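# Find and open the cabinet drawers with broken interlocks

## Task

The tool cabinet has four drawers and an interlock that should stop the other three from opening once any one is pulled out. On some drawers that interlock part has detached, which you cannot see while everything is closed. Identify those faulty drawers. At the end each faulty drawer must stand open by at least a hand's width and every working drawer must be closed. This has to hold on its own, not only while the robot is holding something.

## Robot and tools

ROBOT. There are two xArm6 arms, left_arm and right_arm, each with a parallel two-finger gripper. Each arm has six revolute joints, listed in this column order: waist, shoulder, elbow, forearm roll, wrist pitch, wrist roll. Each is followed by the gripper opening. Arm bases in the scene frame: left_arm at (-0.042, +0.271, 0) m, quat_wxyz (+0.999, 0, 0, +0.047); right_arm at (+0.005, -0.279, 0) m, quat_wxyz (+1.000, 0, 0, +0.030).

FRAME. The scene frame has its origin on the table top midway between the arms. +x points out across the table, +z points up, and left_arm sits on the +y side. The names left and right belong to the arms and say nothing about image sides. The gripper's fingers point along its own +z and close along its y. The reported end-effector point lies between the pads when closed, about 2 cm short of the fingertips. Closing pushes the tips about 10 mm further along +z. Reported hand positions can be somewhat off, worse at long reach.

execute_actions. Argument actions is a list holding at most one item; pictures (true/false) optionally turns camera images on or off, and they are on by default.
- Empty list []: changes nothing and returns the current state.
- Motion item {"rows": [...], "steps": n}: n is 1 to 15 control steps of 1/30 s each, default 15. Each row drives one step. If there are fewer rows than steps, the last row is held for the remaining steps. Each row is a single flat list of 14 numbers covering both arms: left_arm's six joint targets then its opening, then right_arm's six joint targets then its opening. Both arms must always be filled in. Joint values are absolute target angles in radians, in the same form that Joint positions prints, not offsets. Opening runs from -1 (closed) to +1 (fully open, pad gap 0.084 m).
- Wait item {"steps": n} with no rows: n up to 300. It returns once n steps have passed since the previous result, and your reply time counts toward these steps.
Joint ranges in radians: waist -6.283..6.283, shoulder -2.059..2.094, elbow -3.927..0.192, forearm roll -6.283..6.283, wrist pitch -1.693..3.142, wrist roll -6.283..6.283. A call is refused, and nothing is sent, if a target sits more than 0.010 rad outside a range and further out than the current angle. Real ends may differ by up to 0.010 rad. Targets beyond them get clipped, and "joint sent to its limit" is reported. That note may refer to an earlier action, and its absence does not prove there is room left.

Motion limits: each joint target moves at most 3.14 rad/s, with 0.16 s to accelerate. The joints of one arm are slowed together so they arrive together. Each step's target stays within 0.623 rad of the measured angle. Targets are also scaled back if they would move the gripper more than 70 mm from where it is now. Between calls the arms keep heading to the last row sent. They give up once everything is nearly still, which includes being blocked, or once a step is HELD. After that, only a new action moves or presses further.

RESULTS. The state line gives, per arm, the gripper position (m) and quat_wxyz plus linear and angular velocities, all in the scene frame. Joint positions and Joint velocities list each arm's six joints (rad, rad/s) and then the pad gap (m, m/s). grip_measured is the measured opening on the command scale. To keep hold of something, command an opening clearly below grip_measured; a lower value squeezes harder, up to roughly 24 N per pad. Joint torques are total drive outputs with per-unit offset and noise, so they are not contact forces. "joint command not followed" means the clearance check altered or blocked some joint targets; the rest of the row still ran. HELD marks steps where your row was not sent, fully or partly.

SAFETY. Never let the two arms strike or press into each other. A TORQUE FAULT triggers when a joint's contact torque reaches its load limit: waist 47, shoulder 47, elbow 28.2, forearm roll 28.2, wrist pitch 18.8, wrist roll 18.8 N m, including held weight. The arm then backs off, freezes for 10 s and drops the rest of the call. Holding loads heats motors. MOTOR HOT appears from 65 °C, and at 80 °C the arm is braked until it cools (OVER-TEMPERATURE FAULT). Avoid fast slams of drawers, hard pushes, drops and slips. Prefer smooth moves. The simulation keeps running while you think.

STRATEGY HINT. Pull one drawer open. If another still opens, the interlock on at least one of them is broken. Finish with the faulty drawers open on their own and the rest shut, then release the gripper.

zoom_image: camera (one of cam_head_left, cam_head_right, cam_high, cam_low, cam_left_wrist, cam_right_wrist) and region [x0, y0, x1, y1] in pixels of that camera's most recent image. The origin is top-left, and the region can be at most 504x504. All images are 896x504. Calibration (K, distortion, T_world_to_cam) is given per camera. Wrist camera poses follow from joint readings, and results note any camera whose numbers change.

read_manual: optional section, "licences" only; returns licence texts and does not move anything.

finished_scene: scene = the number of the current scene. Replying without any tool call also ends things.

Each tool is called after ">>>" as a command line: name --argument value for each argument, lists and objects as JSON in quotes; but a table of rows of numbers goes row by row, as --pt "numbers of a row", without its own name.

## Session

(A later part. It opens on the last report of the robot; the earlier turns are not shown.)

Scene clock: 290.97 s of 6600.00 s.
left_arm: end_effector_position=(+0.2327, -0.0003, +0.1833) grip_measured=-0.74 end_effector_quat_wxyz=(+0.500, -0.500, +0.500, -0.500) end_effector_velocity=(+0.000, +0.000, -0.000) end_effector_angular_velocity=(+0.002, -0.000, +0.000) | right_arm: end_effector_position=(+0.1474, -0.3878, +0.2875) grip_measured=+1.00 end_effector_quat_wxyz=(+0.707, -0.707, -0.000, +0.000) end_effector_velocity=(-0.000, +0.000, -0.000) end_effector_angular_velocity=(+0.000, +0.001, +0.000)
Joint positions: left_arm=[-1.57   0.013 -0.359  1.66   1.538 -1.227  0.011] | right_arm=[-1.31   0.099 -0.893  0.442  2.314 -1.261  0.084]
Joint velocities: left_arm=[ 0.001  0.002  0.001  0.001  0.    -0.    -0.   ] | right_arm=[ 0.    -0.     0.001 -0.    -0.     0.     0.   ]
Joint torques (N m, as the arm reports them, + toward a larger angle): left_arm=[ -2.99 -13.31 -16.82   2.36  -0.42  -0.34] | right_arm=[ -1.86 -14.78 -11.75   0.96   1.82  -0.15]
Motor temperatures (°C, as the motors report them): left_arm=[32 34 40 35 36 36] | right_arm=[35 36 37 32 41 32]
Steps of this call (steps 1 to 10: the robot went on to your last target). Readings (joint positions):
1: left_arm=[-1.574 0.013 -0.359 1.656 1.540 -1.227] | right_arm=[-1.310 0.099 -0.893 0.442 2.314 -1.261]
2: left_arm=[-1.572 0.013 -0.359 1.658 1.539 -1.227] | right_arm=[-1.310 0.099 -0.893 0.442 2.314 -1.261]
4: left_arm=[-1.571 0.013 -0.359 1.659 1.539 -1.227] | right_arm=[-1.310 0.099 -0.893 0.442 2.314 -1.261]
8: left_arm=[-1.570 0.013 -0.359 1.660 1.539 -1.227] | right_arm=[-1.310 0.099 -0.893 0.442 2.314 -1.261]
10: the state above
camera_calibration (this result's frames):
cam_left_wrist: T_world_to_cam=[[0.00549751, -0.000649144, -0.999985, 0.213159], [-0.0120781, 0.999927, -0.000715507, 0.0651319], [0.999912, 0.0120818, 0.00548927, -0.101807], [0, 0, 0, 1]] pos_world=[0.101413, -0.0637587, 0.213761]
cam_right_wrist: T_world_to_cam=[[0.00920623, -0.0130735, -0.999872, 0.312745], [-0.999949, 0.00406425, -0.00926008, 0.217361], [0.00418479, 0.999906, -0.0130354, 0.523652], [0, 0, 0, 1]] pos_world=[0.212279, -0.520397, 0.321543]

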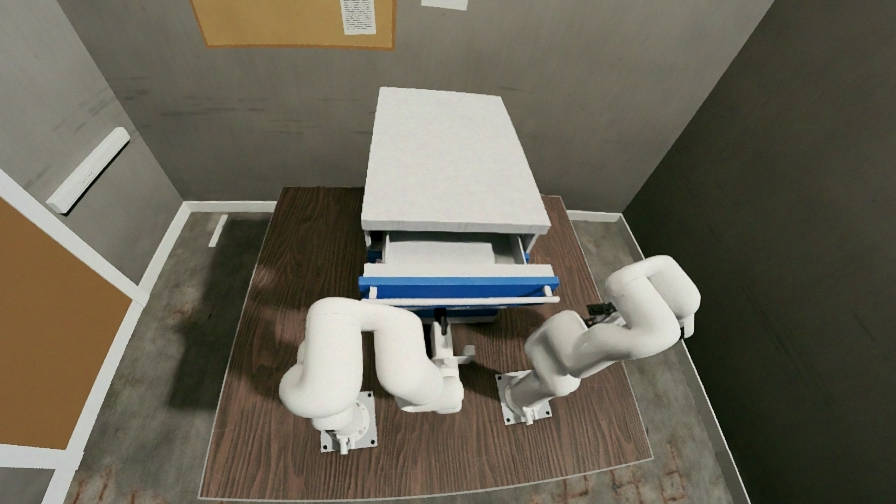

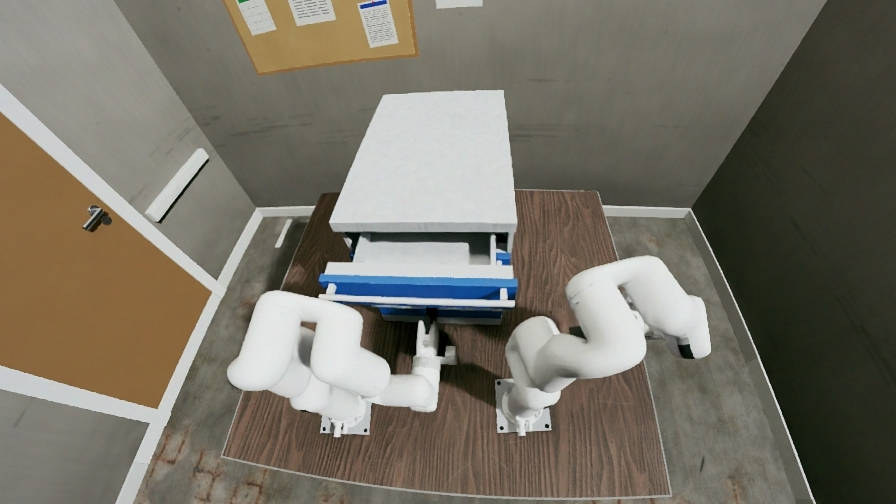

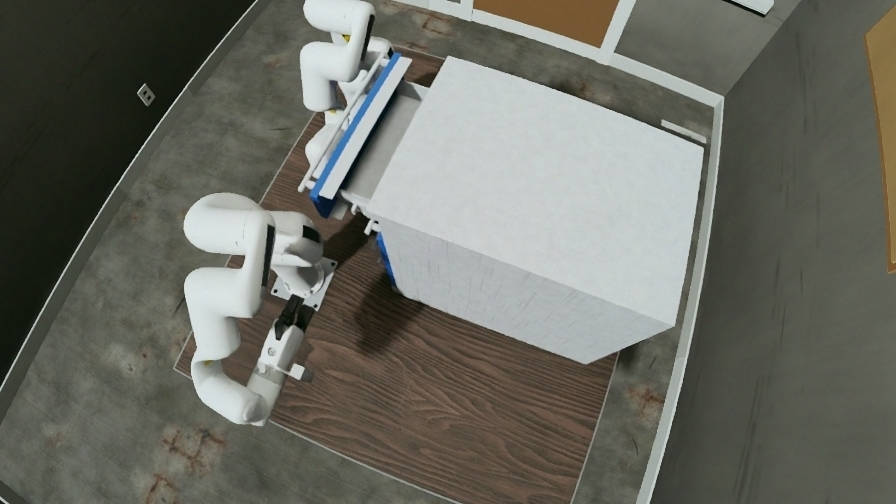

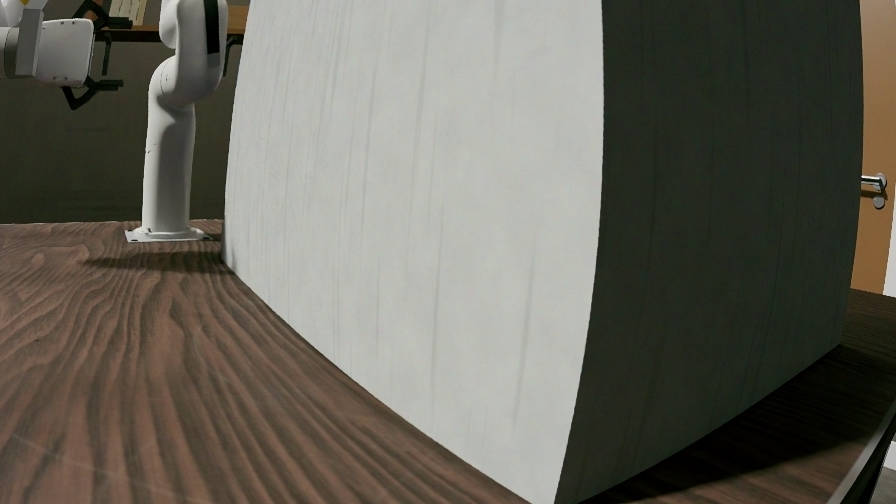

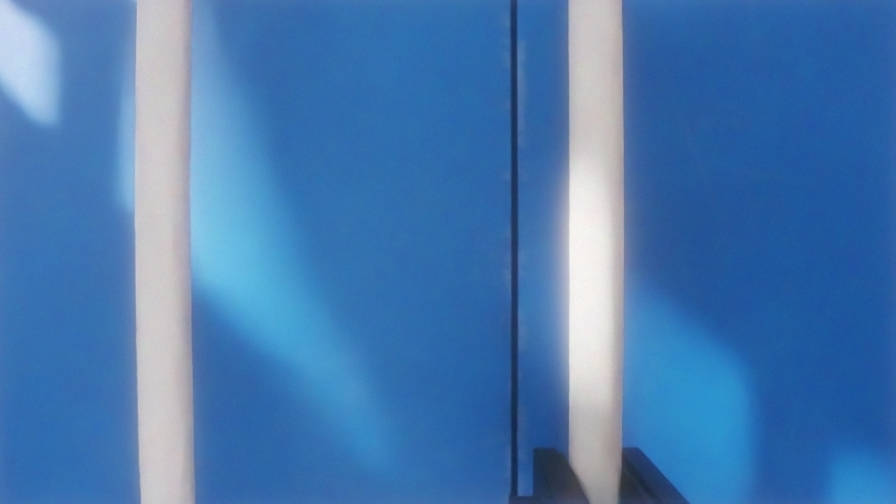

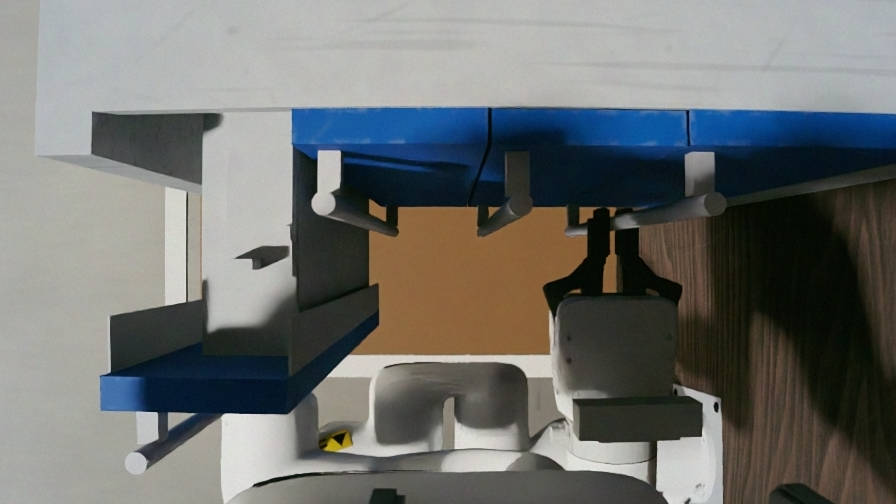

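>>> execute_actions --actions '[{"rows": [[-1.5692,0.0132,-0.3587,1.6606,1.5380,-1.2268,-0.7,-1.31,0.0992,-0.8932,0.442,2.314,-1.261,1.0],[-1.5692,0.0132,-0.3587,1.6606,1.5380,-1.2268,-0.4,-1.31,0.0992,-0.8932,0.442,2.314,-1.261,1.0],[-1.5692,0.0132,-0.3587,1.6606,1.5380,-1.2268,-0.1,-1.31,0.0992,-0.8932,0.442,2.314,-1.261,1.0],[-1.5692,0.0132,-0.3587,1.6606,1.5380,-1.2268,0.2,-1.31,0.0992,-0.8932,0.442,2.314,-1.261,1.0],[-1.5692,0.0132,-0.3587,1.6606,1.5380,-1.2268,0.2,-1.31,0.0992,-0.8932,0.442,2.314,-1.261,1.0],[-1.5692,0.0132,-0.3587,1.6606,1.5380,-1.2268,0.2,-1.31,0.0992,-0.8932,0.442,2.314,-1.261,1.0],[-1.5692,0.0132,-0.3587,1.6606,1.5380,-1.2268,0.2,-1.31,0.0992,-0.8932,0.442,2.314,-1.261,1.0],[-1.6058,0.0131,-0.3586,1.6262,1.5506,-1.2268,0.2,-1.31,0.0992,-0.8932,0.442,2.314,-1.261,1.0],[-1.6425,0.0130,-0.3584,1.5918,1.5631,-1.2267,0.2,-1.31,0.0992,-0.8932,0.442,2.314,-1.261,1.0],[-1.6791,0.0128,-0.3583,1.5574,1.5757,-1.2267,0.2,-1.31,0.0992,-0.8932,0.442,2.314,-1.261,1.0],[-1.7157,0.0127,-0.3581,1.5230,1.5882,-1.2266,0.2,-1.31,0.0992,-0.8932,0.442,2.314,-1.261,1.0],[-1.7523,0.0126,-0.3580,1.4886,1.6008,-1.2266,0.2,-1.31,0.0992,-0.8932,0.442,2.314,-1.261,1.0]], "steps": 15}]' --pictures false

>>> execute_actions --actions '[{"rows": [[-1.7523,0.0126,-0.3580,1.4886,1.6008,-1.2266,0.2,-1.31,0.0992,-0.8932,0.442,2.314,-1.261,1.0],[-1.7533,-0.0323,-0.3535,1.4896,1.6044,-1.1863,0.2,-1.31,0.0992,-0.8932,0.442,2.314,-1.261,1.0],[-1.7543,-0.0771,-0.3491,1.4905,1.6081,-1.1461,0.2,-1.31,0.0992,-0.8932,0.442,2.314,-1.261,1.0],[-1.7554,-0.1220,-0.3446,1.4915,1.6117,-1.1058,0.2,-1.31,0.0992,-0.8932,0.442,2.314,-1.261,1.0],[-1.7564,-0.1668,-0.3401,1.4925,1.6154,-1.0656,0.2,-1.31,0.0992,-0.8932,0.442,2.314,-1.261,1.0],[-1.7574,-0.2117,-0.3357,1.4934,1.6190,-1.0253,0.2,-1.31,0.0992,-0.8932,0.442,2.314,-1.261,1.0],[-1.7584,-0.2565,-0.3312,1.4944,1.6227,-0.9851,0.2,-1.31,0.0992,-0.8932,0.442,2.314,-1.261,1.0],[-1.7595,-0.3014,-0.3267,1.4954,1.6263,-0.9448,0.2,-1.31,0.0992,-0.8932,0.442,2.314,-1.261,1.0],[-1.7605,-0.3462,-0.3223,1.4963,1.6300,-0.9046,0.2,-1.31,0.0992,-0.8932,0.442,2.314,-1.261,1.0],[-1.7615,-0.3911,-0.3178,1.4973,1.6336,-0.8643,0.2,-1.31,0.0992,-0.8932,0.442,2.314,-1.261,1.0]], "steps": 15}]' --pictures false

>>> execute_actions --actions '[{"rows": [[-1.7615,-0.3911,-0.3178,1.4973,1.6336,-0.8643,0.2,-1.31,0.0992,-0.8932,0.442,2.314,-1.261,1.0],[-1.7615,-0.3911,-0.3178,1.4973,1.6336,-0.8643,0.2,-1.31,0.0992,-0.8932,0.442,2.314,-1.261,1.0],[-1.7278,-0.3910,-0.3179,1.5229,1.6117,-0.8644,0.2,-1.31,0.0992,-0.8932,0.442,2.314,-1.261,1.0],[-1.6941,-0.3908,-0.3180,1.5486,1.5898,-0.8645,0.2,-1.31,0.0992,-0.8932,0.442,2.314,-1.261,1.0],[-1.6604,-0.3907,-0.3181,1.5742,1.5679,-0.8646,0.2,-1.31,0.0992,-0.8932,0.442,2.314,-1.261,1.0],[-1.6266,-0.3906,-0.3182,1.5998,1.5459,-0.8646,0.2,-1.31,0.0992,-0.8932,0.442,2.314,-1.261,1.0],[-1.5929,-0.3904,-0.3183,1.6255,1.5240,-0.8647,0.2,-1.31,0.0992,-0.8932,0.442,2.314,-1.261,1.0],[-1.5592,-0.3903,-0.3184,1.6511,1.5021,-0.8648,0.2,-1.31,0.0992,-0.8932,0.442,2.314,-1.261,1.0]], "steps": 15}]' --pictures false

>>> execute_actions --actions '[{"rows": [[-1.5592,-0.3903,-0.3184,1.6511,1.5021,-0.8648,0.0,-1.31,0.0992,-0.8932,0.442,2.314,-1.261,1.0],[-1.5592,-0.3903,-0.3184,1.6511,1.5021,-0.8648,-0.2,-1.31,0.0992,-0.8932,0.442,2.314,-1.261,1.0],[-1.5592,-0.3903,-0.3184,1.6511,1.5021,-0.8648,-0.4,-1.31,0.0992,-0.8932,0.442,2.314,-1.261,1.0],[-1.5592,-0.3903,-0.3184,1.6511,1.5021,-0.8648,-0.55,-1.31,0.0992,-0.8932,0.442,2.314,-1.261,1.0],[-1.5592,-0.3903,-0.3184,1.6511,1.5021,-0.8648,-0.65,-1.31,0.0992,-0.8932,0.442,2.314,-1.261,1.0],[-1.5592,-0.3903,-0.3184,1.6511,1.5021,-0.8648,-0.72,-1.31,0.0992,-0.8932,0.442,2.314,-1.261,1.0],[-1.5592,-0.3903,-0.3184,1.6511,1.5021,-0.8648,-0.78,-1.31,0.0992,-0.8932,0.442,2.314,-1.261,1.0],[-1.5592,-0.3903,-0.3184,1.6511,1.5021,-0.8648,-0.85,-1.31,0.0992,-0.8932,0.442,2.314,-1.261,1.0],[-1.5592,-0.3903,-0.3184,1.6511,1.5021,-0.8648,-0.92,-1.31,0.0992,-0.8932,0.442,2.314,-1.261,1.0],[-1.5592,-0.3903,-0.3184,1.6511,1.5021,-0.8648,-1.0,-1.31,0.0992,-0.8932,0.442,2.314,-1.261,1.0]], "steps": 14}]' --pictures false

>>> execute_actions --actions '[{"rows": [[-1.5693,-0.3903,-0.3184,1.6434,1.5087,-0.8648,-1.0,-1.31,0.0992,-0.8932,0.442,2.314,-1.261,1.0],[-1.5794,-0.3904,-0.3183,1.6357,1.5153,-0.8648,-1.0,-1.31,0.0992,-0.8932,0.442,2.314,-1.261,1.0],[-1.5929,-0.3904,-0.3183,1.6255,1.5240,-0.8647,-1.0,-1.31,0.0992,-0.8932,0.442,2.314,-1.261,1.0],[-1.6098,-0.3905,-0.3183,1.6127,1.5350,-0.8647,-1.0,-1.31,0.0992,-0.8932,0.442,2.314,-1.261,1.0],[-1.6266,-0.3906,-0.3182,1.5998,1.5459,-0.8646,-1.0,-1.31,0.0992,-0.8932,0.442,2.314,-1.261,1.0],[-1.6435,-0.3906,-0.3182,1.5870,1.5569,-0.8646,-1.0,-1.31,0.0992,-0.8932,0.442,2.314,-1.261,1.0],[-1.6604,-0.3907,-0.3181,1.5742,1.5679,-0.8646,-1.0,-1.31,0.0992,-0.8932,0.442,2.314,-1.261,1.0],[-1.6856,-0.3908,-0.3180,1.5550,1.5843,-0.8645,-1.0,-1.31,0.0992,-0.8932,0.442,2.314,-1.261,1.0],[-1.7109,-0.3909,-0.3180,1.5358,1.6007,-0.8644,-1.0,-1.31,0.0992,-0.8932,0.442,2.314,-1.261,1.0],[-1.7362,-0.3910,-0.3179,1.5165,1.6172,-0.8644,-1.0,-1.31,0.0992,-0.8932,0.442,2.314,-1.261,1.0],[-1.7615,-0.3911,-0.3178,1.4973,1.6336,-0.8643,-1.0,-1.31,0.0992,-0.8932,0.442,2.314,-1.261,1.0],[-1.7891,-0.3858,-0.3226,1.4759,1.6513,-0.8675,-1.0,-1.31,0.0992,-0.8932,0.442,2.314,-1.261,1.0],[-1.8167,-0.3804,-0.3275,1.4545,1.6689,-0.8706,-1.0,-1.31,0.0992,-0.8932,0.442,2.314,-1.261,1.0],[-1.8443,-0.3751,-0.3323,1.4331,1.6866,-0.8738,-1.0,-1.31,0.0992,-0.8932,0.442,2.314,-1.261,1.0],[-1.8718,-0.3698,-0.3371,1.4117,1.7042,-0.8769,-1.0,-1.31,0.0992,-0.8932,0.442,2.314,-1.261,1.0]], "steps": 15}]' --pictures false

>>> execute_actions --actions '[{"rows": [[-1.8994,-0.3645,-0.3419,1.3903,1.7219,-0.8801,-1.0,-1.31,0.0992,-0.8932,0.442,2.314,-1.261,1.0],[-1.9270,-0.3591,-0.3468,1.3689,1.7395,-0.8832,-1.0,-1.31,0.0992,-0.8932,0.442,2.314,-1.261,1.0],[-1.9546,-0.3538,-0.3516,1.3475,1.7572,-0.8864,-1.0,-1.31,0.0992,-0.8932,0.442,2.314,-1.261,1.0],[-1.9789,-0.3443,-0.3606,1.3277,1.7721,-0.8916,-1.0,-1.31,0.0992,-0.8932,0.442,2.314,-1.261,1.0],[-2.0033,-0.3347,-0.3697,1.3079,1.7870,-0.8967,-1.0,-1.31,0.0992,-0.8932,0.442,2.314,-1.261,1.0],[-2.0276,-0.3252,-0.3787,1.2881,1.8019,-0.9019,-1.0,-1.31,0.0992,-0.8932,0.442,2.314,-1.261,1.0],[-2.0519,-0.3156,-0.3878,1.2684,1.8169,-0.9070,-1.0,-1.31,0.0992,-0.8932,0.442,2.314,-1.261,1.0],[-2.0762,-0.3061,-0.3968,1.2486,1.8318,-0.9122,-1.0,-1.31,0.0992,-0.8932,0.442,2.314,-1.261,1.0],[-2.1006,-0.2965,-0.4059,1.2288,1.8467,-0.9173,-1.0,-1.31,0.0992,-0.8932,0.442,2.314,-1.261,1.0],[-2.1249,-0.2870,-0.4149,1.2090,1.8616,-0.9225,-1.0,-1.31,0.0992,-0.8932,0.442,2.314,-1.261,1.0]], "steps": 15}]'

Scene clock: 309.83 s of 6600.00 s.
left_arm: end_effector_position=(+0.1974, -0.0013, +0.1830) grip_measured=+0.19 end_effector_quat_wxyz=(+0.499, -0.500, +0.500, -0.500) end_effector_velocity=(-0.155, +0.002, -0.001) end_effector_angular_velocity=(+0.014, +0.001, -0.035) | right_arm: end_effector_position=(+0.1474, -0.3878, +0.2875) grip_measured=+1.00 end_effector_quat_wxyz=(+0.707, -0.707, -0.000, +0.000) end_effector_velocity=(-0.000, +0.000, +0.000) end_effector_angular_velocity=(+0.001, +0.000, +0.001)
Joint positions: left_arm=[-1.713  0.013 -0.358  1.527  1.586 -1.227  0.052] | right_arm=[-1.31   0.099 -0.893  0.442  2.314 -1.261  0.084]
Joint velocities: left_arm=[-0.627 -0.002  0.007 -0.557  0.199  0.001  0.002] | right_arm=[ 0.    -0.    -0.001  0.     0.002  0.     0.   ]
Joint torques (N m, as the arm reports them, + toward a larger angle): left_arm=[  8.28 -15.47 -12.35   1.59   2.45  -0.33] | right_arm=[ -1.92 -14.62 -11.61   1.     1.64  -0.22]
Motor temperatures (°C, as the motors report them): left_arm=[32 34 39 35 36 36] | right_arm=[35 36 37 32 41 32]
Steps of this call (steps 1 to 15: the robot went on to your last target; steps 16 to 90: nothing new was sent; then 15.37 s passed at rest; steps 91 to 105: all 15 steps of this action). Readings (joint positions):
91: left_arm=[-1.569 0.013 -0.359 1.661 1.538 -1.227] | right_arm=[-1.310 0.099 -0.893 0.442 2.314 -1.261]
92: left_arm=[-1.569 0.013 -0.359 1.661 1.538 -1.227] | right_arm=[-1.310 0.099 -0.893 0.442 2.314 -1.261]
94: left_arm=[-1.568 0.015 -0.360 1.662 1.534 -1.227] | right_arm=[-1.310 0.099 -0.893 0.442 2.314 -1.261]
98: left_arm=[-1.568 0.015 -0.359 1.661 1.535 -1.227] | right_arm=[-1.310 0.099 -0.893 0.442 2.314 -1.261]
105: the state above

Scene clock: 310.33 s of 6600.00 s.
left_arm: end_effector_position=(+0.1880, -0.0018, +0.2795) grip_measured=+0.19 end_effector_quat_wxyz=(+0.499, -0.501, +0.498, -0.502) end_effector_velocity=(+0.001, +0.017, +0.081) end_effector_angular_velocity=(+0.018, +0.005, +0.002) | right_arm: end_effector_position=(+0.1474, -0.3878, +0.2875) grip_measured=+1.00 end_effector_quat_wxyz=(+0.707, -0.707, -0.000, +0.000) end_effector_velocity=(+0.000, -0.000, -0.000) end_effector_angular_velocity=(-0.001, +0.000, -0.000)
Joint positions: left_arm=[-1.761 -0.373 -0.322  1.497  1.632 -0.884  0.052] | right_arm=[-1.31   0.099 -0.893  0.442  2.314 -1.261  0.084]
Joint velocities: left_arm=[-0.01  -0.354  0.044  0.006  0.027  0.326  0.   ] | right_arm=[-0. -0. -0. -0. -0.  0. -0.]
Joint torques (N m, as the arm reports them, + toward a larger angle): left_arm=[ -1.15  -0.7  -15.7    0.83   1.69  -0.64] | right_arm=[ -2.09 -15.13 -11.74   0.91   1.81  -0.28]
Motor temperatures (°C, as the motors report them): left_arm=[32 34 39 35 36 36] | right_arm=[35 36 37 32 41 32]
Steps of this call (steps 1 to 15: all 15 steps of this action). Readings (joint positions):
1: left_arm=[-1.730 0.013 -0.358 1.511 1.591 -1.227] | right_arm=[-1.310 0.099 -0.893 0.442 2.314 -1.261]
2: left_arm=[-1.740 0.012 -0.358 1.502 1.595 -1.226] | right_arm=[-1.310 0.099 -0.893 0.442 2.314 -1.261]
4: left_arm=[-1.748 -0.009 -0.354 1.494 1.600 -1.204] | right_arm=[-1.310 0.099 -0.893 0.442 2.314 -1.261]
8: left_arm=[-1.754 -0.133 -0.344 1.493 1.612 -1.096] | right_arm=[-1.310 0.099 -0.893 0.442 2.314 -1.261]
15: the state above

Scene clock: 310.83 s of 6600.00 s.
left_arm: end_effector_position=(+0.2321, -0.0002, +0.2829) grip_measured=+0.19 end_effector_quat_wxyz=(+0.500, -0.500, +0.500, -0.500) end_effector_velocity=(+0.010, -0.005, -0.001) end_effector_angular_velocity=(+0.003, +0.006, -0.023) | right_arm: end_effector_position=(+0.1474, -0.3878, +0.2875) grip_measured=+1.00 end_effector_quat_wxyz=(+0.707, -0.707, -0.000, +0.000) end_effector_velocity=(+0.000, -0.000, -0.001) end_effector_angular_velocity=(-0.002, +0.001, -0.001)
Joint positions: left_arm=[-1.563 -0.39  -0.318  1.647  1.506 -0.865  0.052] | right_arm=[-1.31   0.099 -0.893  0.442  2.314 -1.261  0.084]
Joint velocities: left_arm=[ 0.052  0.001 -0.001  0.053 -0.053  0.     0.   ] | right_arm=[-0.     0.     0.    -0.    -0.002  0.001 -0.   ]
Joint torques (N m, as the arm reports them, + toward a larger angle): left_arm=[ -2.13 -10.72 -18.99   0.7    1.89  -0.37] | right_arm=[ -2.34 -14.93 -12.     0.96   1.76  -0.22]
Motor temperatures (°C, as the motors report them): left_arm=[32 34 39 35 36 36] | right_arm=[35 36 37 32 41 32]
Steps of this call (steps 1 to 15: all 15 steps of this action). Readings (joint positions):
1: left_arm=[-1.761 -0.381 -0.320 1.497 1.633 -0.876] | right_arm=[-1.310 0.099 -0.893 0.442 2.314 -1.261]
2: left_arm=[-1.761 -0.385 -0.319 1.497 1.633 -0.871] | right_arm=[-1.310 0.099 -0.893 0.442 2.314 -1.261]
4: left_arm=[-1.755 -0.388 -0.317 1.502 1.628 -0.867] | right_arm=[-1.310 0.099 -0.893 0.442 2.314 -1.261]
8: left_arm=[-1.676 -0.389 -0.318 1.563 1.577 -0.865] | right_arm=[-1.310 0.099 -0.893 0.442 2.314 -1.261]
15: the state above

Scene clock: 311.30 s of 6600.00 s.
left_arm: end_effector_position=(+0.2328, -0.0005, +0.2832) grip_measured=-0.74 end_effector_quat_wxyz=(+0.500, -0.500, +0.500, -0.500) end_effector_velocity=(+0.000, +0.000, -0.000) end_effector_angular_velocity=(-0.001, +0.001, +0.001) | right_arm: end_effector_position=(+0.1474, -0.3878, +0.2875) grip_measured=+1.00 end_effector_quat_wxyz=(+0.707, -0.707, -0.000, +0.000) end_effector_velocity=(-0.000, +0.000, -0.000) end_effector_angular_velocity=(-0.000, +0.001, +0.000)
Joint positions: left_arm=[-1.56  -0.39  -0.319  1.651  1.502 -0.865  0.011] | right_arm=[-1.31   0.099 -0.893  0.442  2.314 -1.261  0.084]
Joint velocities: left_arm=[ 0.002 -0.    -0.     0.001 -0.001 -0.     0.   ] | right_arm=[-0.     0.     0.    -0.001 -0.    -0.     0.   ]
Joint torques (N m, as the arm reports them, + toward a larger angle): left_arm=[ -0.47 -10.18 -18.5    1.06   1.76  -0.38] | right_arm=[ -1.99 -14.58 -11.93   1.05   1.82  -0.14]
Motor temperatures (°C, as the motors report them): left_arm=[32 34 39 35 36 36] | right_arm=[35 36 37 32 41 32]
Steps of this call (steps 1 to 14: all 14 steps of this action). Readings (joint positions):
1: left_arm=[-1.562 -0.390 -0.318 1.649 1.504 -0.865] | right_arm=[-1.310 0.099 -0.893 0.442 2.314 -1.261]
2: left_arm=[-1.561 -0.390 -0.318 1.649 1.503 -0.865] | right_arm=[-1.310 0.099 -0.893 0.442 2.314 -1.261]
4: left_arm=[-1.561 -0.390 -0.318 1.650 1.503 -0.865] | right_arm=[-1.310 0.099 -0.893 0.442 2.314 -1.261]
8: left_arm=[-1.560 -0.390 -0.318 1.651 1.502 -0.865] | right_arm=[-1.310 0.099 -0.893 0.442 2.314 -1.261]
14: the state above

Scene clock: 311.80 s of 6600.00 s.
left_arm: end_effector_position=(+0.1857, -0.0010, +0.2831) grip_measured=-0.74 end_effector_quat_wxyz=(+0.500, -0.501, +0.499, -0.500) end_effector_velocity=(-0.174, -0.002, -0.001) end_effector_angular_velocity=(-0.004, +0.002, +0.009) | right_arm: end_effector_position=(+0.1474, -0.3878, +0.2875) grip_measured=+1.00 end_effector_quat_wxyz=(+0.707, -0.707, -0.000, +0.000) end_effector_velocity=(-0.000, +0.000, -0.000) end_effector_angular_velocity=(+0.001, +0.001, +0.000)
Joint positions: left_arm=[-1.771 -0.386 -0.322  1.488  1.641 -0.868  0.011] | right_arm=[-1.31   0.099 -0.893  0.442  2.314 -1.261  0.084]
Joint velocities: left_arm=[-0.769  0.102 -0.089 -0.596  0.501 -0.059 -0.   ] | right_arm=[-0.     0.     0.001 -0.001  0.    -0.     0.   ]
Joint torques (N m, as the arm reports them, + toward a larger angle): left_arm=[ -5.86  -8.24 -20.68   2.22  -0.6   -0.38] | right_arm=[ -1.8  -14.83 -12.03   1.11   1.62  -0.32]
Motor temperatures (°C, as the motors report them): left_arm=[32 34 40 35 36 36] | right_arm=[35 36 37 32 41 32]
Steps of this call (steps 1 to 15: all 15 steps of this action). Readings (joint positions):
1: left_arm=[-1.560 -0.390 -0.319 1.651 1.503 -0.865] | right_arm=[-1.310 0.099 -0.893 0.442 2.314 -1.261]
2: left_arm=[-1.561 -0.390 -0.319 1.649 1.504 -0.865] | right_arm=[-1.310 0.099 -0.893 0.442 2.314 -1.261]
4: left_arm=[-1.571 -0.390 -0.319 1.641 1.511 -0.865] | right_arm=[-1.310 0.099 -0.893 0.442 2.314 -1.261]
8: left_arm=[-1.621 -0.391 -0.318 1.603 1.544 -0.865] | right_arm=[-1.310 0.099 -0.893 0.442 2.314 -1.261]
15: the state above

Scene clock: 312.30 s of 6600.00 s.
left_arm: end_effector_position=(+0.1001, -0.0010, +0.2830) grip_measured=-0.74 end_effector_quat_wxyz=(+0.499, -0.500, +0.500, -0.501) end_effector_velocity=(-0.039, +0.002, +0.000) end_effector_angular_velocity=(-0.001, -0.002, -0.004) | right_arm: end_effector_position=(+0.1474, -0.3878, +0.2875) grip_measured=+1.00 end_effector_quat_wxyz=(+0.707, -0.707, -0.000, +0.000) end_effector_velocity=(+0.000, -0.000, +0.000) end_effector_angular_velocity=(-0.002, -0.001, +0.001)
Joint positions: left_arm=[-2.116 -0.291 -0.412  1.217  1.855 -0.92   0.011] | right_arm=[-1.31   0.099 -0.893  0.442  2.314 -1.261  0.084]
Joint velocities: left_arm=[-0.141  0.056 -0.055 -0.112  0.084 -0.033  0.   ] | right_arm=[ 0.     0.    -0.002 -0.    -0.    -0.001 -0.   ]
Joint torques (N m, as the arm reports them, + toward a larger angle): left_arm=[  0.1  -10.74 -18.41   2.88  -1.39  -0.48] | right_arm=[ -2.05 -15.06 -11.81   1.07   1.74  -0.37]
Motor temperatures (°C, as the motors report them): left_arm=[32 34 40 35 36 36] | right_arm=[35 36 37 32 41 32]
Steps of this call (steps 1 to 15: all 15 steps of this action). Readings (joint positions):
1: left_arm=[-1.797 -0.382 -0.325 1.468 1.658 -0.870] | right_arm=[-1.310 0.099 -0.893 0.442 2.314 -1.261]
2: left_arm=[-1.824 -0.378 -0.329 1.448 1.676 -0.872] | right_arm=[-1.310 0.099 -0.893 0.442 2.314 -1.261]
4: left_arm=[-1.878 -0.368 -0.338 1.406 1.710 -0.878] | right_arm=[-1.310 0.099 -0.893 0.442 2.314 -1.261]
8: left_arm=[-1.983 -0.340 -0.364 1.323 1.776 -0.894] | right_arm=[-1.310 0.099 -0.893 0.442 2.314 -1.261]
15: the state above
camera_calibration (this result's frames):
cam_left_wrist: T_world_to_cam=[[0.00502341, -0.000807123, -0.999987, 0.31359], [-0.0109456, 0.99994, -0.000862069, 0.064166], [0.999927, 0.0109498, 0.00501427, 0.0303241], [0, 0, 0, 1]] pos_world=[-0.0311948, -0.0642411, 0.313489]
cam_right_wrist: T_world_to_cam=[[0.00920604, -0.0130734, -0.999872, 0.312745], [-0.999949, 0.00406418, -0.00925989, 0.217361], [0.00418472, 0.999906, -0.0130353, 0.523652], [0, 0, 0, 1]] pos_world=[0.212279, -0.520397, 0.321543]

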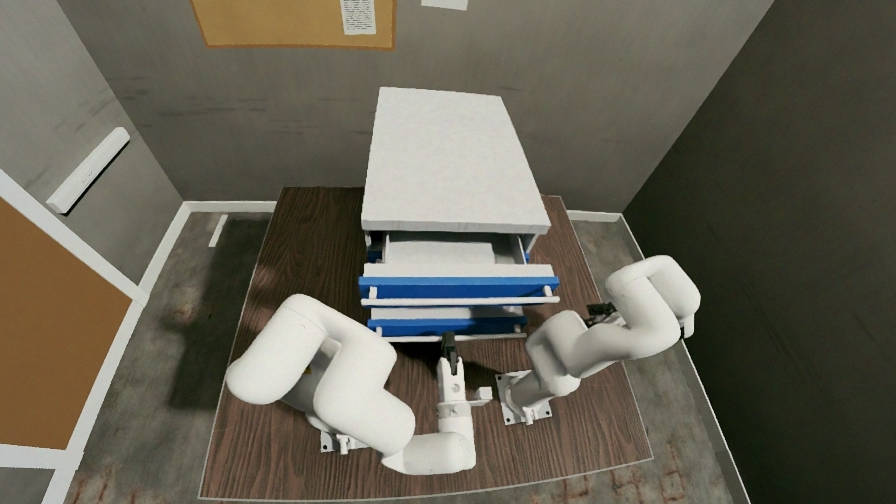

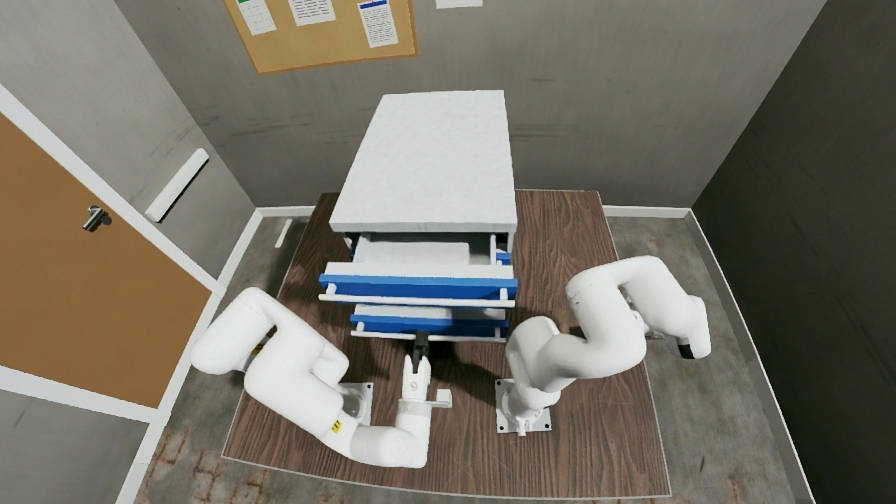

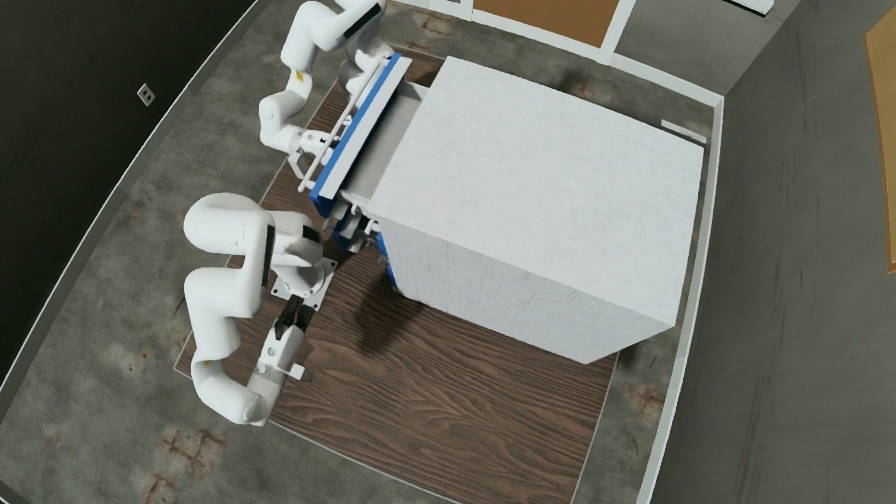

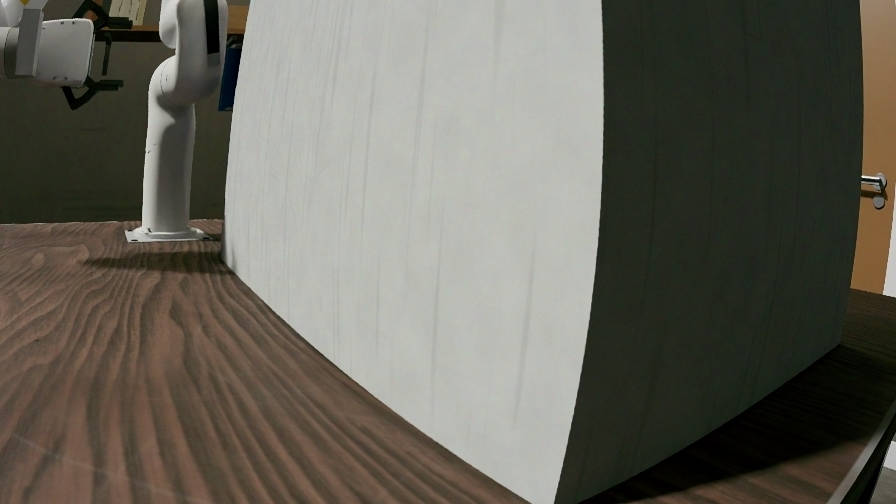

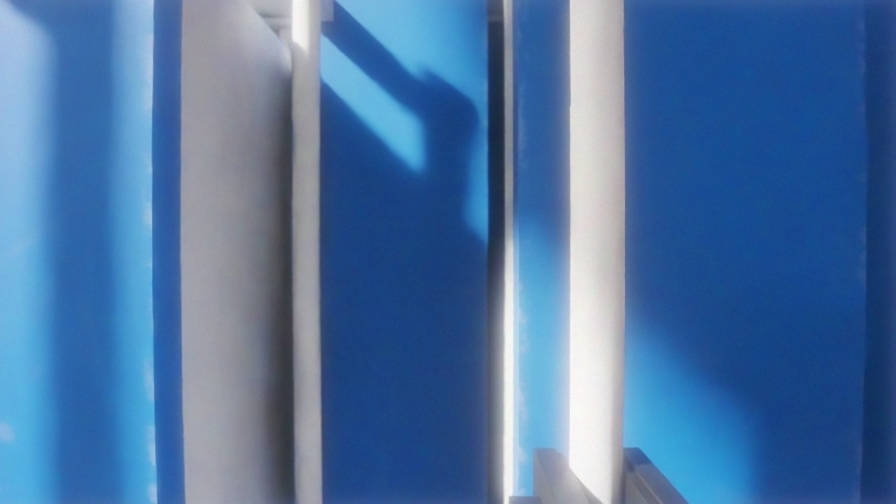

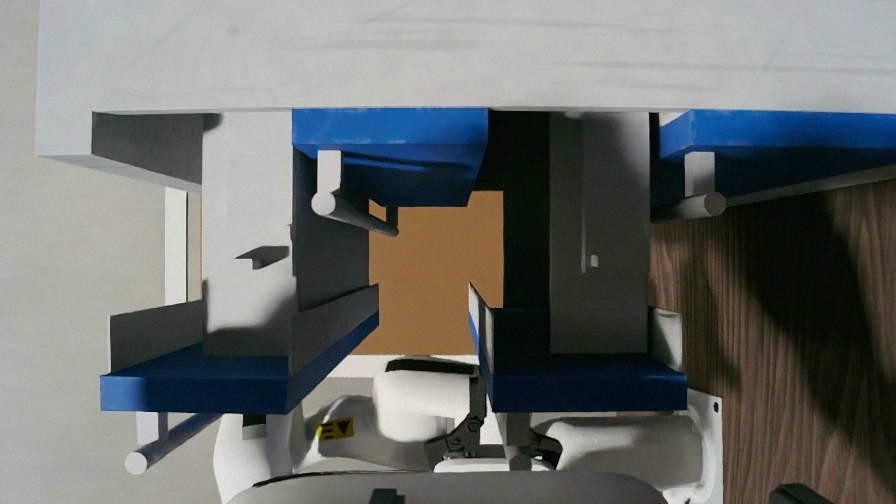

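>>> zoom_image --camera "cam_right_wrist" --region '[180, 90, 684, 400]'

Region (180, 90, 684, 400) of cam_right_wrist's 896x504 image, scaled by 1.000; it fills the top 310 rows of this view, and the rest is white.

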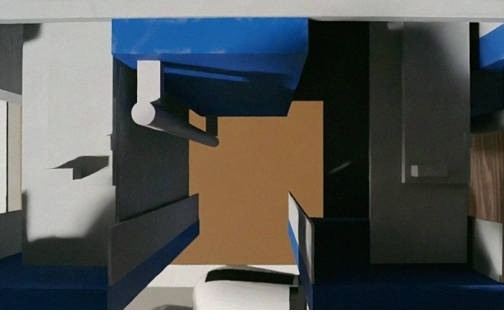

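>>> zoom_image --camera "cam_right_wrist" --region '[540, 100, 680, 300]'

Region (540, 100, 680, 300) of cam_right_wrist's 896x504 image, scaled by 2.520, with more detail than that image has; it fills the left 353 columns of this view, and the rest is white.

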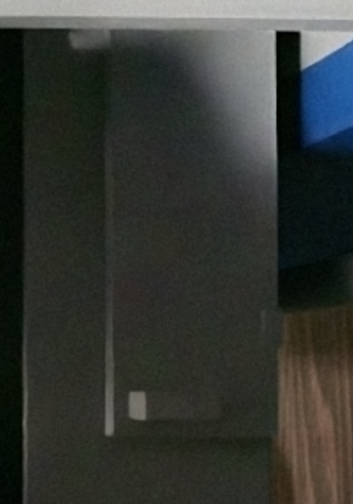

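>>> execute_actions --actions '[{"rows": [[-2.1249,-0.2870,-0.4149,1.2090,1.8616,-0.9225,-0.7,-1.31,0.0992,-0.8932,0.442,2.314,-1.261,1.0],[-2.1249,-0.2870,-0.4149,1.2090,1.8616,-0.9225,-0.4,-1.31,0.0992,-0.8932,0.442,2.314,-1.261,1.0],[-2.1249,-0.2870,-0.4149,1.2090,1.8616,-0.9225,-0.1,-1.31,0.0992,-0.8932,0.442,2.314,-1.261,1.0],[-2.1249,-0.2870,-0.4149,1.2090,1.8616,-0.9225,0.2,-1.31,0.0992,-0.8932,0.442,2.314,-1.261,1.0],[-2.1249,-0.2870,-0.4149,1.2090,1.8616,-0.9225,0.2,-1.31,0.0992,-0.8932,0.442,2.314,-1.261,1.0],[-2.1249,-0.2870,-0.4149,1.2090,1.8616,-0.9225,0.2,-1.31,0.0992,-0.8932,0.442,2.314,-1.261,1.0],[-2.1249,-0.2870,-0.4149,1.2090,1.8616,-0.9225,0.2,-1.31,0.0992,-0.8932,0.442,2.314,-1.261,1.0],[-2.1559,-0.2690,-0.4319,1.1840,1.8797,-0.9324,0.2,-1.31,0.0992,-0.8932,0.442,2.314,-1.261,1.0],[-2.1869,-0.2510,-0.4489,1.1590,1.8978,-0.9423,0.2,-1.31,0.0992,-0.8932,0.442,2.314,-1.261,1.0],[-2.2180,-0.2330,-0.4660,1.1340,1.9158,-0.9522,0.2,-1.31,0.0992,-0.8932,0.442,2.314,-1.261,1.0],[-2.2490,-0.2150,-0.4830,1.1090,1.9339,-0.9621,0.2,-1.31,0.0992,-0.8932,0.442,2.314,-1.261,1.0],[-2.28,-0.197,-0.50,1.084,1.952,-0.972,0.2,-1.31,0.0992,-0.8932,0.442,2.314,-1.261,1.0]], "steps": 15}]' --pictures false

>>> execute_actions --actions '[{"rows": [[-2.28,-0.197,-0.50,1.084,1.952,-0.972,0.2,-1.31,0.0992,-0.8932,0.442,2.314,-1.261,1.0],[-2.286,-0.233,-0.514,1.101,1.978,-0.9235,0.2,-1.31,0.0992,-0.8932,0.442,2.314,-1.261,1.0],[-2.292,-0.269,-0.528,1.118,2.004,-0.875,0.2,-1.31,0.0992,-0.8932,0.442,2.314,-1.261,1.0],[-2.298,-0.305,-0.542,1.1355,2.0305,-0.8265,0.2,-1.31,0.0992,-0.8932,0.442,2.314,-1.261,1.0],[-2.304,-0.341,-0.556,1.153,2.057,-0.778,0.2,-1.31,0.0992,-0.8932,0.442,2.314,-1.261,1.0],[-2.310,-0.377,-0.570,1.170,2.083,-0.7295,0.2,-1.31,0.0992,-0.8932,0.442,2.314,-1.261,1.0],[-2.316,-0.413,-0.584,1.187,2.109,-0.681,0.2,-1.31,0.0992,-0.8932,0.442,2.314,-1.261,1.0],[-2.320,-0.430,-0.6105,1.211,2.1255,-0.6325,0.2,-1.31,0.0992,-0.8932,0.442,2.314,-1.261,1.0],[-2.324,-0.447,-0.637,1.235,2.142,-0.584,0.2,-1.31,0.0992,-0.8932,0.442,2.314,-1.261,1.0],[-2.328,-0.4645,-0.6635,1.2595,2.1585,-0.5355,0.2,-1.31,0.0992,-0.8932,0.442,2.314,-1.261,1.0],[-2.332,-0.482,-0.690,1.284,2.175,-0.487,0.2,-1.31,0.0992,-0.8932,0.442,2.314,-1.261,1.0],[-2.336,-0.499,-0.7165,1.308,2.1915,-0.4385,0.2,-1.31,0.0992,-0.8932,0.442,2.314,-1.261,1.0],[-2.34,-0.516,-0.743,1.332,2.208,-0.39,0.2,-1.31,0.0992,-0.8932,0.442,2.314,-1.261,1.0]], "steps": 15}]' --pictures false

>>> execute_actions --actions '[{"rows": [[-2.34,-0.516,-0.743,1.332,2.208,-0.39,0.2,-1.31,0.0992,-0.8932,0.442,2.314,-1.261,1.0],[-2.34,-0.516,-0.743,1.332,2.208,-0.39,0.2,-1.31,0.0992,-0.8932,0.442,2.314,-1.261,1.0],[-2.34,-0.516,-0.743,1.332,2.208,-0.39,0.2,-1.31,0.0992,-0.8932,0.442,2.314,-1.261,1.0],[-2.34,-0.516,-0.743,1.332,2.208,-0.39,0.2,-1.31,0.0992,-0.8932,0.442,2.314,-1.261,1.0],[-2.3071,-0.5371,-0.7271,1.3477,2.1779,-0.3772,0.2,-1.31,0.0992,-0.8932,0.442,2.314,-1.261,1.0],[-2.2741,-0.5581,-0.7112,1.3634,2.1478,-0.3644,0.2,-1.31,0.0992,-0.8932,0.442,2.314,-1.261,1.0],[-2.2412,-0.5792,-0.6952,1.3790,2.1178,-0.3516,0.2,-1.31,0.0992,-0.8932,0.442,2.314,-1.261,1.0],[-2.2082,-0.6002,-0.6793,1.3947,2.0877,-0.3388,0.2,-1.31,0.0992,-0.8932,0.442,2.314,-1.261,1.0],[-2.1753,-0.6213,-0.6634,1.4104,2.0576,-0.3260,0.2,-1.31,0.0992,-0.8932,0.442,2.314,-1.261,1.0]], "steps": 15}]' --pictures false

>>> execute_actions --actions '[{"rows": [[-2.1753,-0.6213,-0.6634,1.4104,2.0576,-0.3260,0.2,-1.31,0.0992,-0.8932,0.442,2.314,-1.261,1.0],[-2.1753,-0.6213,-0.6634,1.4104,2.0576,-0.3260,0.0,-1.31,0.0992,-0.8932,0.442,2.314,-1.261,1.0],[-2.1753,-0.6213,-0.6634,1.4104,2.0576,-0.3260,-0.2,-1.31,0.0992,-0.8932,0.442,2.314,-1.261,1.0],[-2.1753,-0.6213,-0.6634,1.4104,2.0576,-0.3260,-0.4,-1.31,0.0992,-0.8932,0.442,2.314,-1.261,1.0],[-2.1753,-0.6213,-0.6634,1.4104,2.0576,-0.3260,-0.55,-1.31,0.0992,-0.8932,0.442,2.314,-1.261,1.0],[-2.1753,-0.6213,-0.6634,1.4104,2.0576,-0.3260,-0.65,-1.31,0.0992,-0.8932,0.442,2.314,-1.261,1.0],[-2.1753,-0.6213,-0.6634,1.4104,2.0576,-0.3260,-0.72,-1.31,0.0992,-0.8932,0.442,2.314,-1.261,1.0],[-2.1753,-0.6213,-0.6634,1.4104,2.0576,-0.3260,-0.78,-1.31,0.0992,-0.8932,0.442,2.314,-1.261,1.0],[-2.1753,-0.6213,-0.6634,1.4104,2.0576,-0.3260,-0.85,-1.31,0.0992,-0.8932,0.442,2.314,-1.261,1.0],[-2.1753,-0.6213,-0.6634,1.4104,2.0576,-0.3260,-0.92,-1.31,0.0992,-0.8932,0.442,2.314,-1.261,1.0],[-2.1753,-0.6213,-0.6634,1.4104,2.0576,-0.3260,-1.0,-1.31,0.0992,-0.8932,0.442,2.314,-1.261,1.0]], "steps": 15}]' --pictures false

Scene clock: 348.30 s of 6600.00 s.
left_arm: end_effector_position=(+0.0600, -0.0008, +0.2825) grip_measured=+0.19 end_effector_quat_wxyz=(+0.498, -0.498, +0.500, -0.504) end_effector_velocity=(-0.162, +0.002, -0.003) end_effector_angular_velocity=(-0.004, -0.021, -0.063) | right_arm: end_effector_position=(+0.1474, -0.3878, +0.2875) grip_measured=+1.00 end_effector_quat_wxyz=(+0.707, -0.707, -0.000, +0.000) end_effector_velocity=(+0.000, -0.000, -0.000) end_effector_angular_velocity=(-0.001, -0.000, -0.001)
Joint positions: left_arm=[-2.249 -0.215 -0.483  1.11   1.932 -0.961  0.052] | right_arm=[-1.31   0.099 -0.893  0.442  2.314 -1.261  0.084]
Joint velocities: left_arm=[-0.512  0.291 -0.276 -0.385  0.269 -0.151  0.002] | right_arm=[ 0.    -0.     0.     0.001 -0.001  0.001  0.   ]
Joint torques (N m, as the arm reports them, + toward a larger angle): left_arm=[  7.64 -17.07 -14.21   1.96   2.14  -0.18] | right_arm=[ -2.25 -14.81 -11.77   1.07   1.78  -0.24]
Motor temperatures (°C, as the motors report them): left_arm=[32 34 39 35 35 36] | right_arm=[35 36 37 32 41 32]
Steps of this call (steps 1 to 15: the robot went on to your last target; steps 16 to 90: nothing new was sent; then 32.50 s passed at rest; steps 91 to 105: all 15 steps of this action). Readings (joint positions):
91: left_arm=[-2.125 -0.287 -0.415 1.209 1.862 -0.923] | right_arm=[-1.310 0.099 -0.893 0.442 2.314 -1.261]
92: left_arm=[-2.125 -0.287 -0.415 1.209 1.862 -0.923] | right_arm=[-1.310 0.099 -0.893 0.442 2.314 -1.261]
94: left_arm=[-2.125 -0.287 -0.413 1.207 1.861 -0.923] | right_arm=[-1.310 0.099 -0.893 0.442 2.314 -1.261]
98: left_arm=[-2.125 -0.286 -0.414 1.207 1.862 -0.923] | right_arm=[-1.310 0.099 -0.893 0.442 2.314 -1.261]
105: the state above

Scene clock: 348.80 s of 6600.00 s.
left_arm: end_effector_position=(+0.0464, -0.0060, +0.4326) grip_measured=+0.19 end_effector_quat_wxyz=(+0.499, -0.496, +0.500, -0.505) end_effector_velocity=(+0.007, +0.018, +0.407) end_effector_angular_velocity=(+0.008, +0.028, +0.030) | right_arm: end_effector_position=(+0.1474, -0.3878, +0.2875) grip_measured=+1.00 end_effector_quat_wxyz=(+0.707, -0.707, -0.000, +0.000) end_effector_velocity=(-0.000, +0.000, +0.000) end_effector_angular_velocity=(+0.002, +0.000, +0.000)
Joint positions: left_arm=[-2.327 -0.459 -0.669  1.263  2.155 -0.534  0.052] | right_arm=[-1.31   0.099 -0.893  0.442  2.314 -1.261  0.084]
Joint velocities: left_arm=[-0.108 -0.474 -0.616  0.574  0.435  1.193  0.   ] | right_arm=[-0.     0.     0.001  0.     0.001  0.    -0.   ]
Joint torques (N m, as the arm reports them, + toward a larger angle): left_arm=[ -0.76 -10.49 -19.79   1.8    1.78  -0.37] | right_arm=[ -2.16 -14.63 -12.01   0.88   1.6   -0.2 ]
Motor temperatures (°C, as the motors report them): left_arm=[32 34 39 35 35 36] | right_arm=[35 36 37 32 41 32]
Steps of this call (steps 1 to 15: all 15 steps of this action). Readings (joint positions):
1: left_arm=[-2.262 -0.207 -0.490 1.100 1.940 -0.966] | right_arm=[-1.310 0.099 -0.893 0.442 2.314 -1.261]
2: left_arm=[-2.271 -0.203 -0.494 1.094 1.945 -0.967] | right_arm=[-1.310 0.099 -0.893 0.442 2.314 -1.261]
4: left_arm=[-2.279 -0.216 -0.502 1.096 1.963 -0.944] | right_arm=[-1.310 0.099 -0.893 0.442 2.314 -1.261]
8: left_arm=[-2.298 -0.312 -0.544 1.140 2.035 -0.817] | right_arm=[-1.310 0.099 -0.893 0.442 2.314 -1.261]
15: the state above

Scene clock: 349.30 s of 6600.00 s.
left_arm: end_effector_position=(+0.0963, -0.0001, +0.4817) grip_measured=+0.19 end_effector_quat_wxyz=(+0.500, -0.501, +0.500, -0.498) end_effector_velocity=(+0.025, -0.005, +0.001) end_effector_angular_velocity=(+0.008, -0.001, -0.031) | right_arm: end_effector_position=(+0.1474, -0.3878, +0.2875) grip_measured=+1.00 end_effector_quat_wxyz=(+0.707, -0.707, -0.000, +0.000) end_effector_velocity=(+0.000, -0.000, +0.000) end_effector_angular_velocity=(-0.001, -0.001, -0.000)
Joint positions: left_arm=[-2.181 -0.617 -0.666  1.406  2.065 -0.329  0.052] | right_arm=[-1.31   0.099 -0.893  0.442  2.314 -1.261  0.084]
Joint velocities: left_arm=[ 0.093 -0.063  0.047  0.055 -0.114  0.049  0.   ] | right_arm=[-0.    -0.    -0.002  0.     0.    -0.    -0.   ]
Joint torques (N m, as the arm reports them, + toward a larger angle): left_arm=[ -3.06  -5.   -21.58   1.86   1.35  -0.29] | right_arm=[ -2.2  -14.88 -12.01   0.93   1.7   -0.32]
Motor temperatures (°C, as the motors report them): left_arm=[32 34 39 35 35 36] | right_arm=[35 36 37 32 41 32]
Steps of this call (steps 1 to 15: all 15 steps of this action). Readings (joint positions):
1: left_arm=[-2.330 -0.475 -0.690 1.282 2.169 -0.496] | right_arm=[-1.310 0.099 -0.893 0.442 2.314 -1.261]
2: left_arm=[-2.334 -0.489 -0.708 1.299 2.182 -0.461] | right_arm=[-1.310 0.099 -0.893 0.442 2.314 -1.261]
4: left_arm=[-2.338 -0.508 -0.733 1.320 2.199 -0.417] | right_arm=[-1.310 0.099 -0.893 0.442 2.314 -1.261]
8: left_arm=[-2.304 -0.537 -0.722 1.347 2.172 -0.380] | right_arm=[-1.310 0.099 -0.893 0.442 2.314 -1.261]
15: the state above

Scene clock: 349.80 s of 6600.00 s.
left_arm: end_effector_position=(+0.0976, -0.0007, +0.4828) grip_measured=-0.74 end_effector_quat_wxyz=(+0.499, -0.501, +0.501, -0.500) end_effector_velocity=(+0.000, +0.000, -0.001) end_effector_angular_velocity=(+0.000, +0.001, -0.000) | right_arm: end_effector_position=(+0.1474, -0.3878, +0.2875) grip_measured=+1.00 end_effector_quat_wxyz=(+0.707, -0.707, -0.000, +0.000) end_effector_velocity=(+0.000, -0.001, +0.000) end_effector_angular_velocity=(-0.001, -0.001, +0.000)
Joint positions: left_arm=[-2.176 -0.621 -0.665  1.412  2.058 -0.326  0.011] | right_arm=[-1.31   0.099 -0.893  0.442  2.314 -1.261  0.084]
Joint velocities: left_arm=[ 0.    -0.002  0.002 -0.001 -0.001 -0.    -0.   ] | right_arm=[ 0.     0.    -0.002  0.     0.001 -0.    -0.   ]
Joint torques (N m, as the arm reports them, + toward a larger angle): left_arm=[  0.44  -6.03 -17.67   0.08   0.65  -0.5 ] | right_arm=[ -2.13 -14.85 -11.92   1.03   1.72  -0.29]
Motor temperatures (°C, as the motors report them): left_arm=[32 34 39 35 35 36] | right_arm=[35 36 37 32 41 32]
Steps of this call (steps 1 to 15: all 15 steps of this action). Readings (joint positions):
1: left_arm=[-2.179 -0.619 -0.665 1.408 2.062 -0.328] | right_arm=[-1.310 0.099 -0.893 0.442 2.314 -1.261]
2: left_arm=[-2.178 -0.619 -0.664 1.409 2.060 -0.327] | right_arm=[-1.310 0.099 -0.893 0.442 2.314 -1.261]
4: left_arm=[-2.177 -0.620 -0.664 1.410 2.059 -0.327] | right_arm=[-1.310 0.099 -0.893 0.442 2.314 -1.261]
8: left_arm=[-2.176 -0.621 -0.663 1.410 2.058 -0.326] | right_arm=[-1.310 0.099 -0.893 0.442 2.314 -1.261]
15: the state above


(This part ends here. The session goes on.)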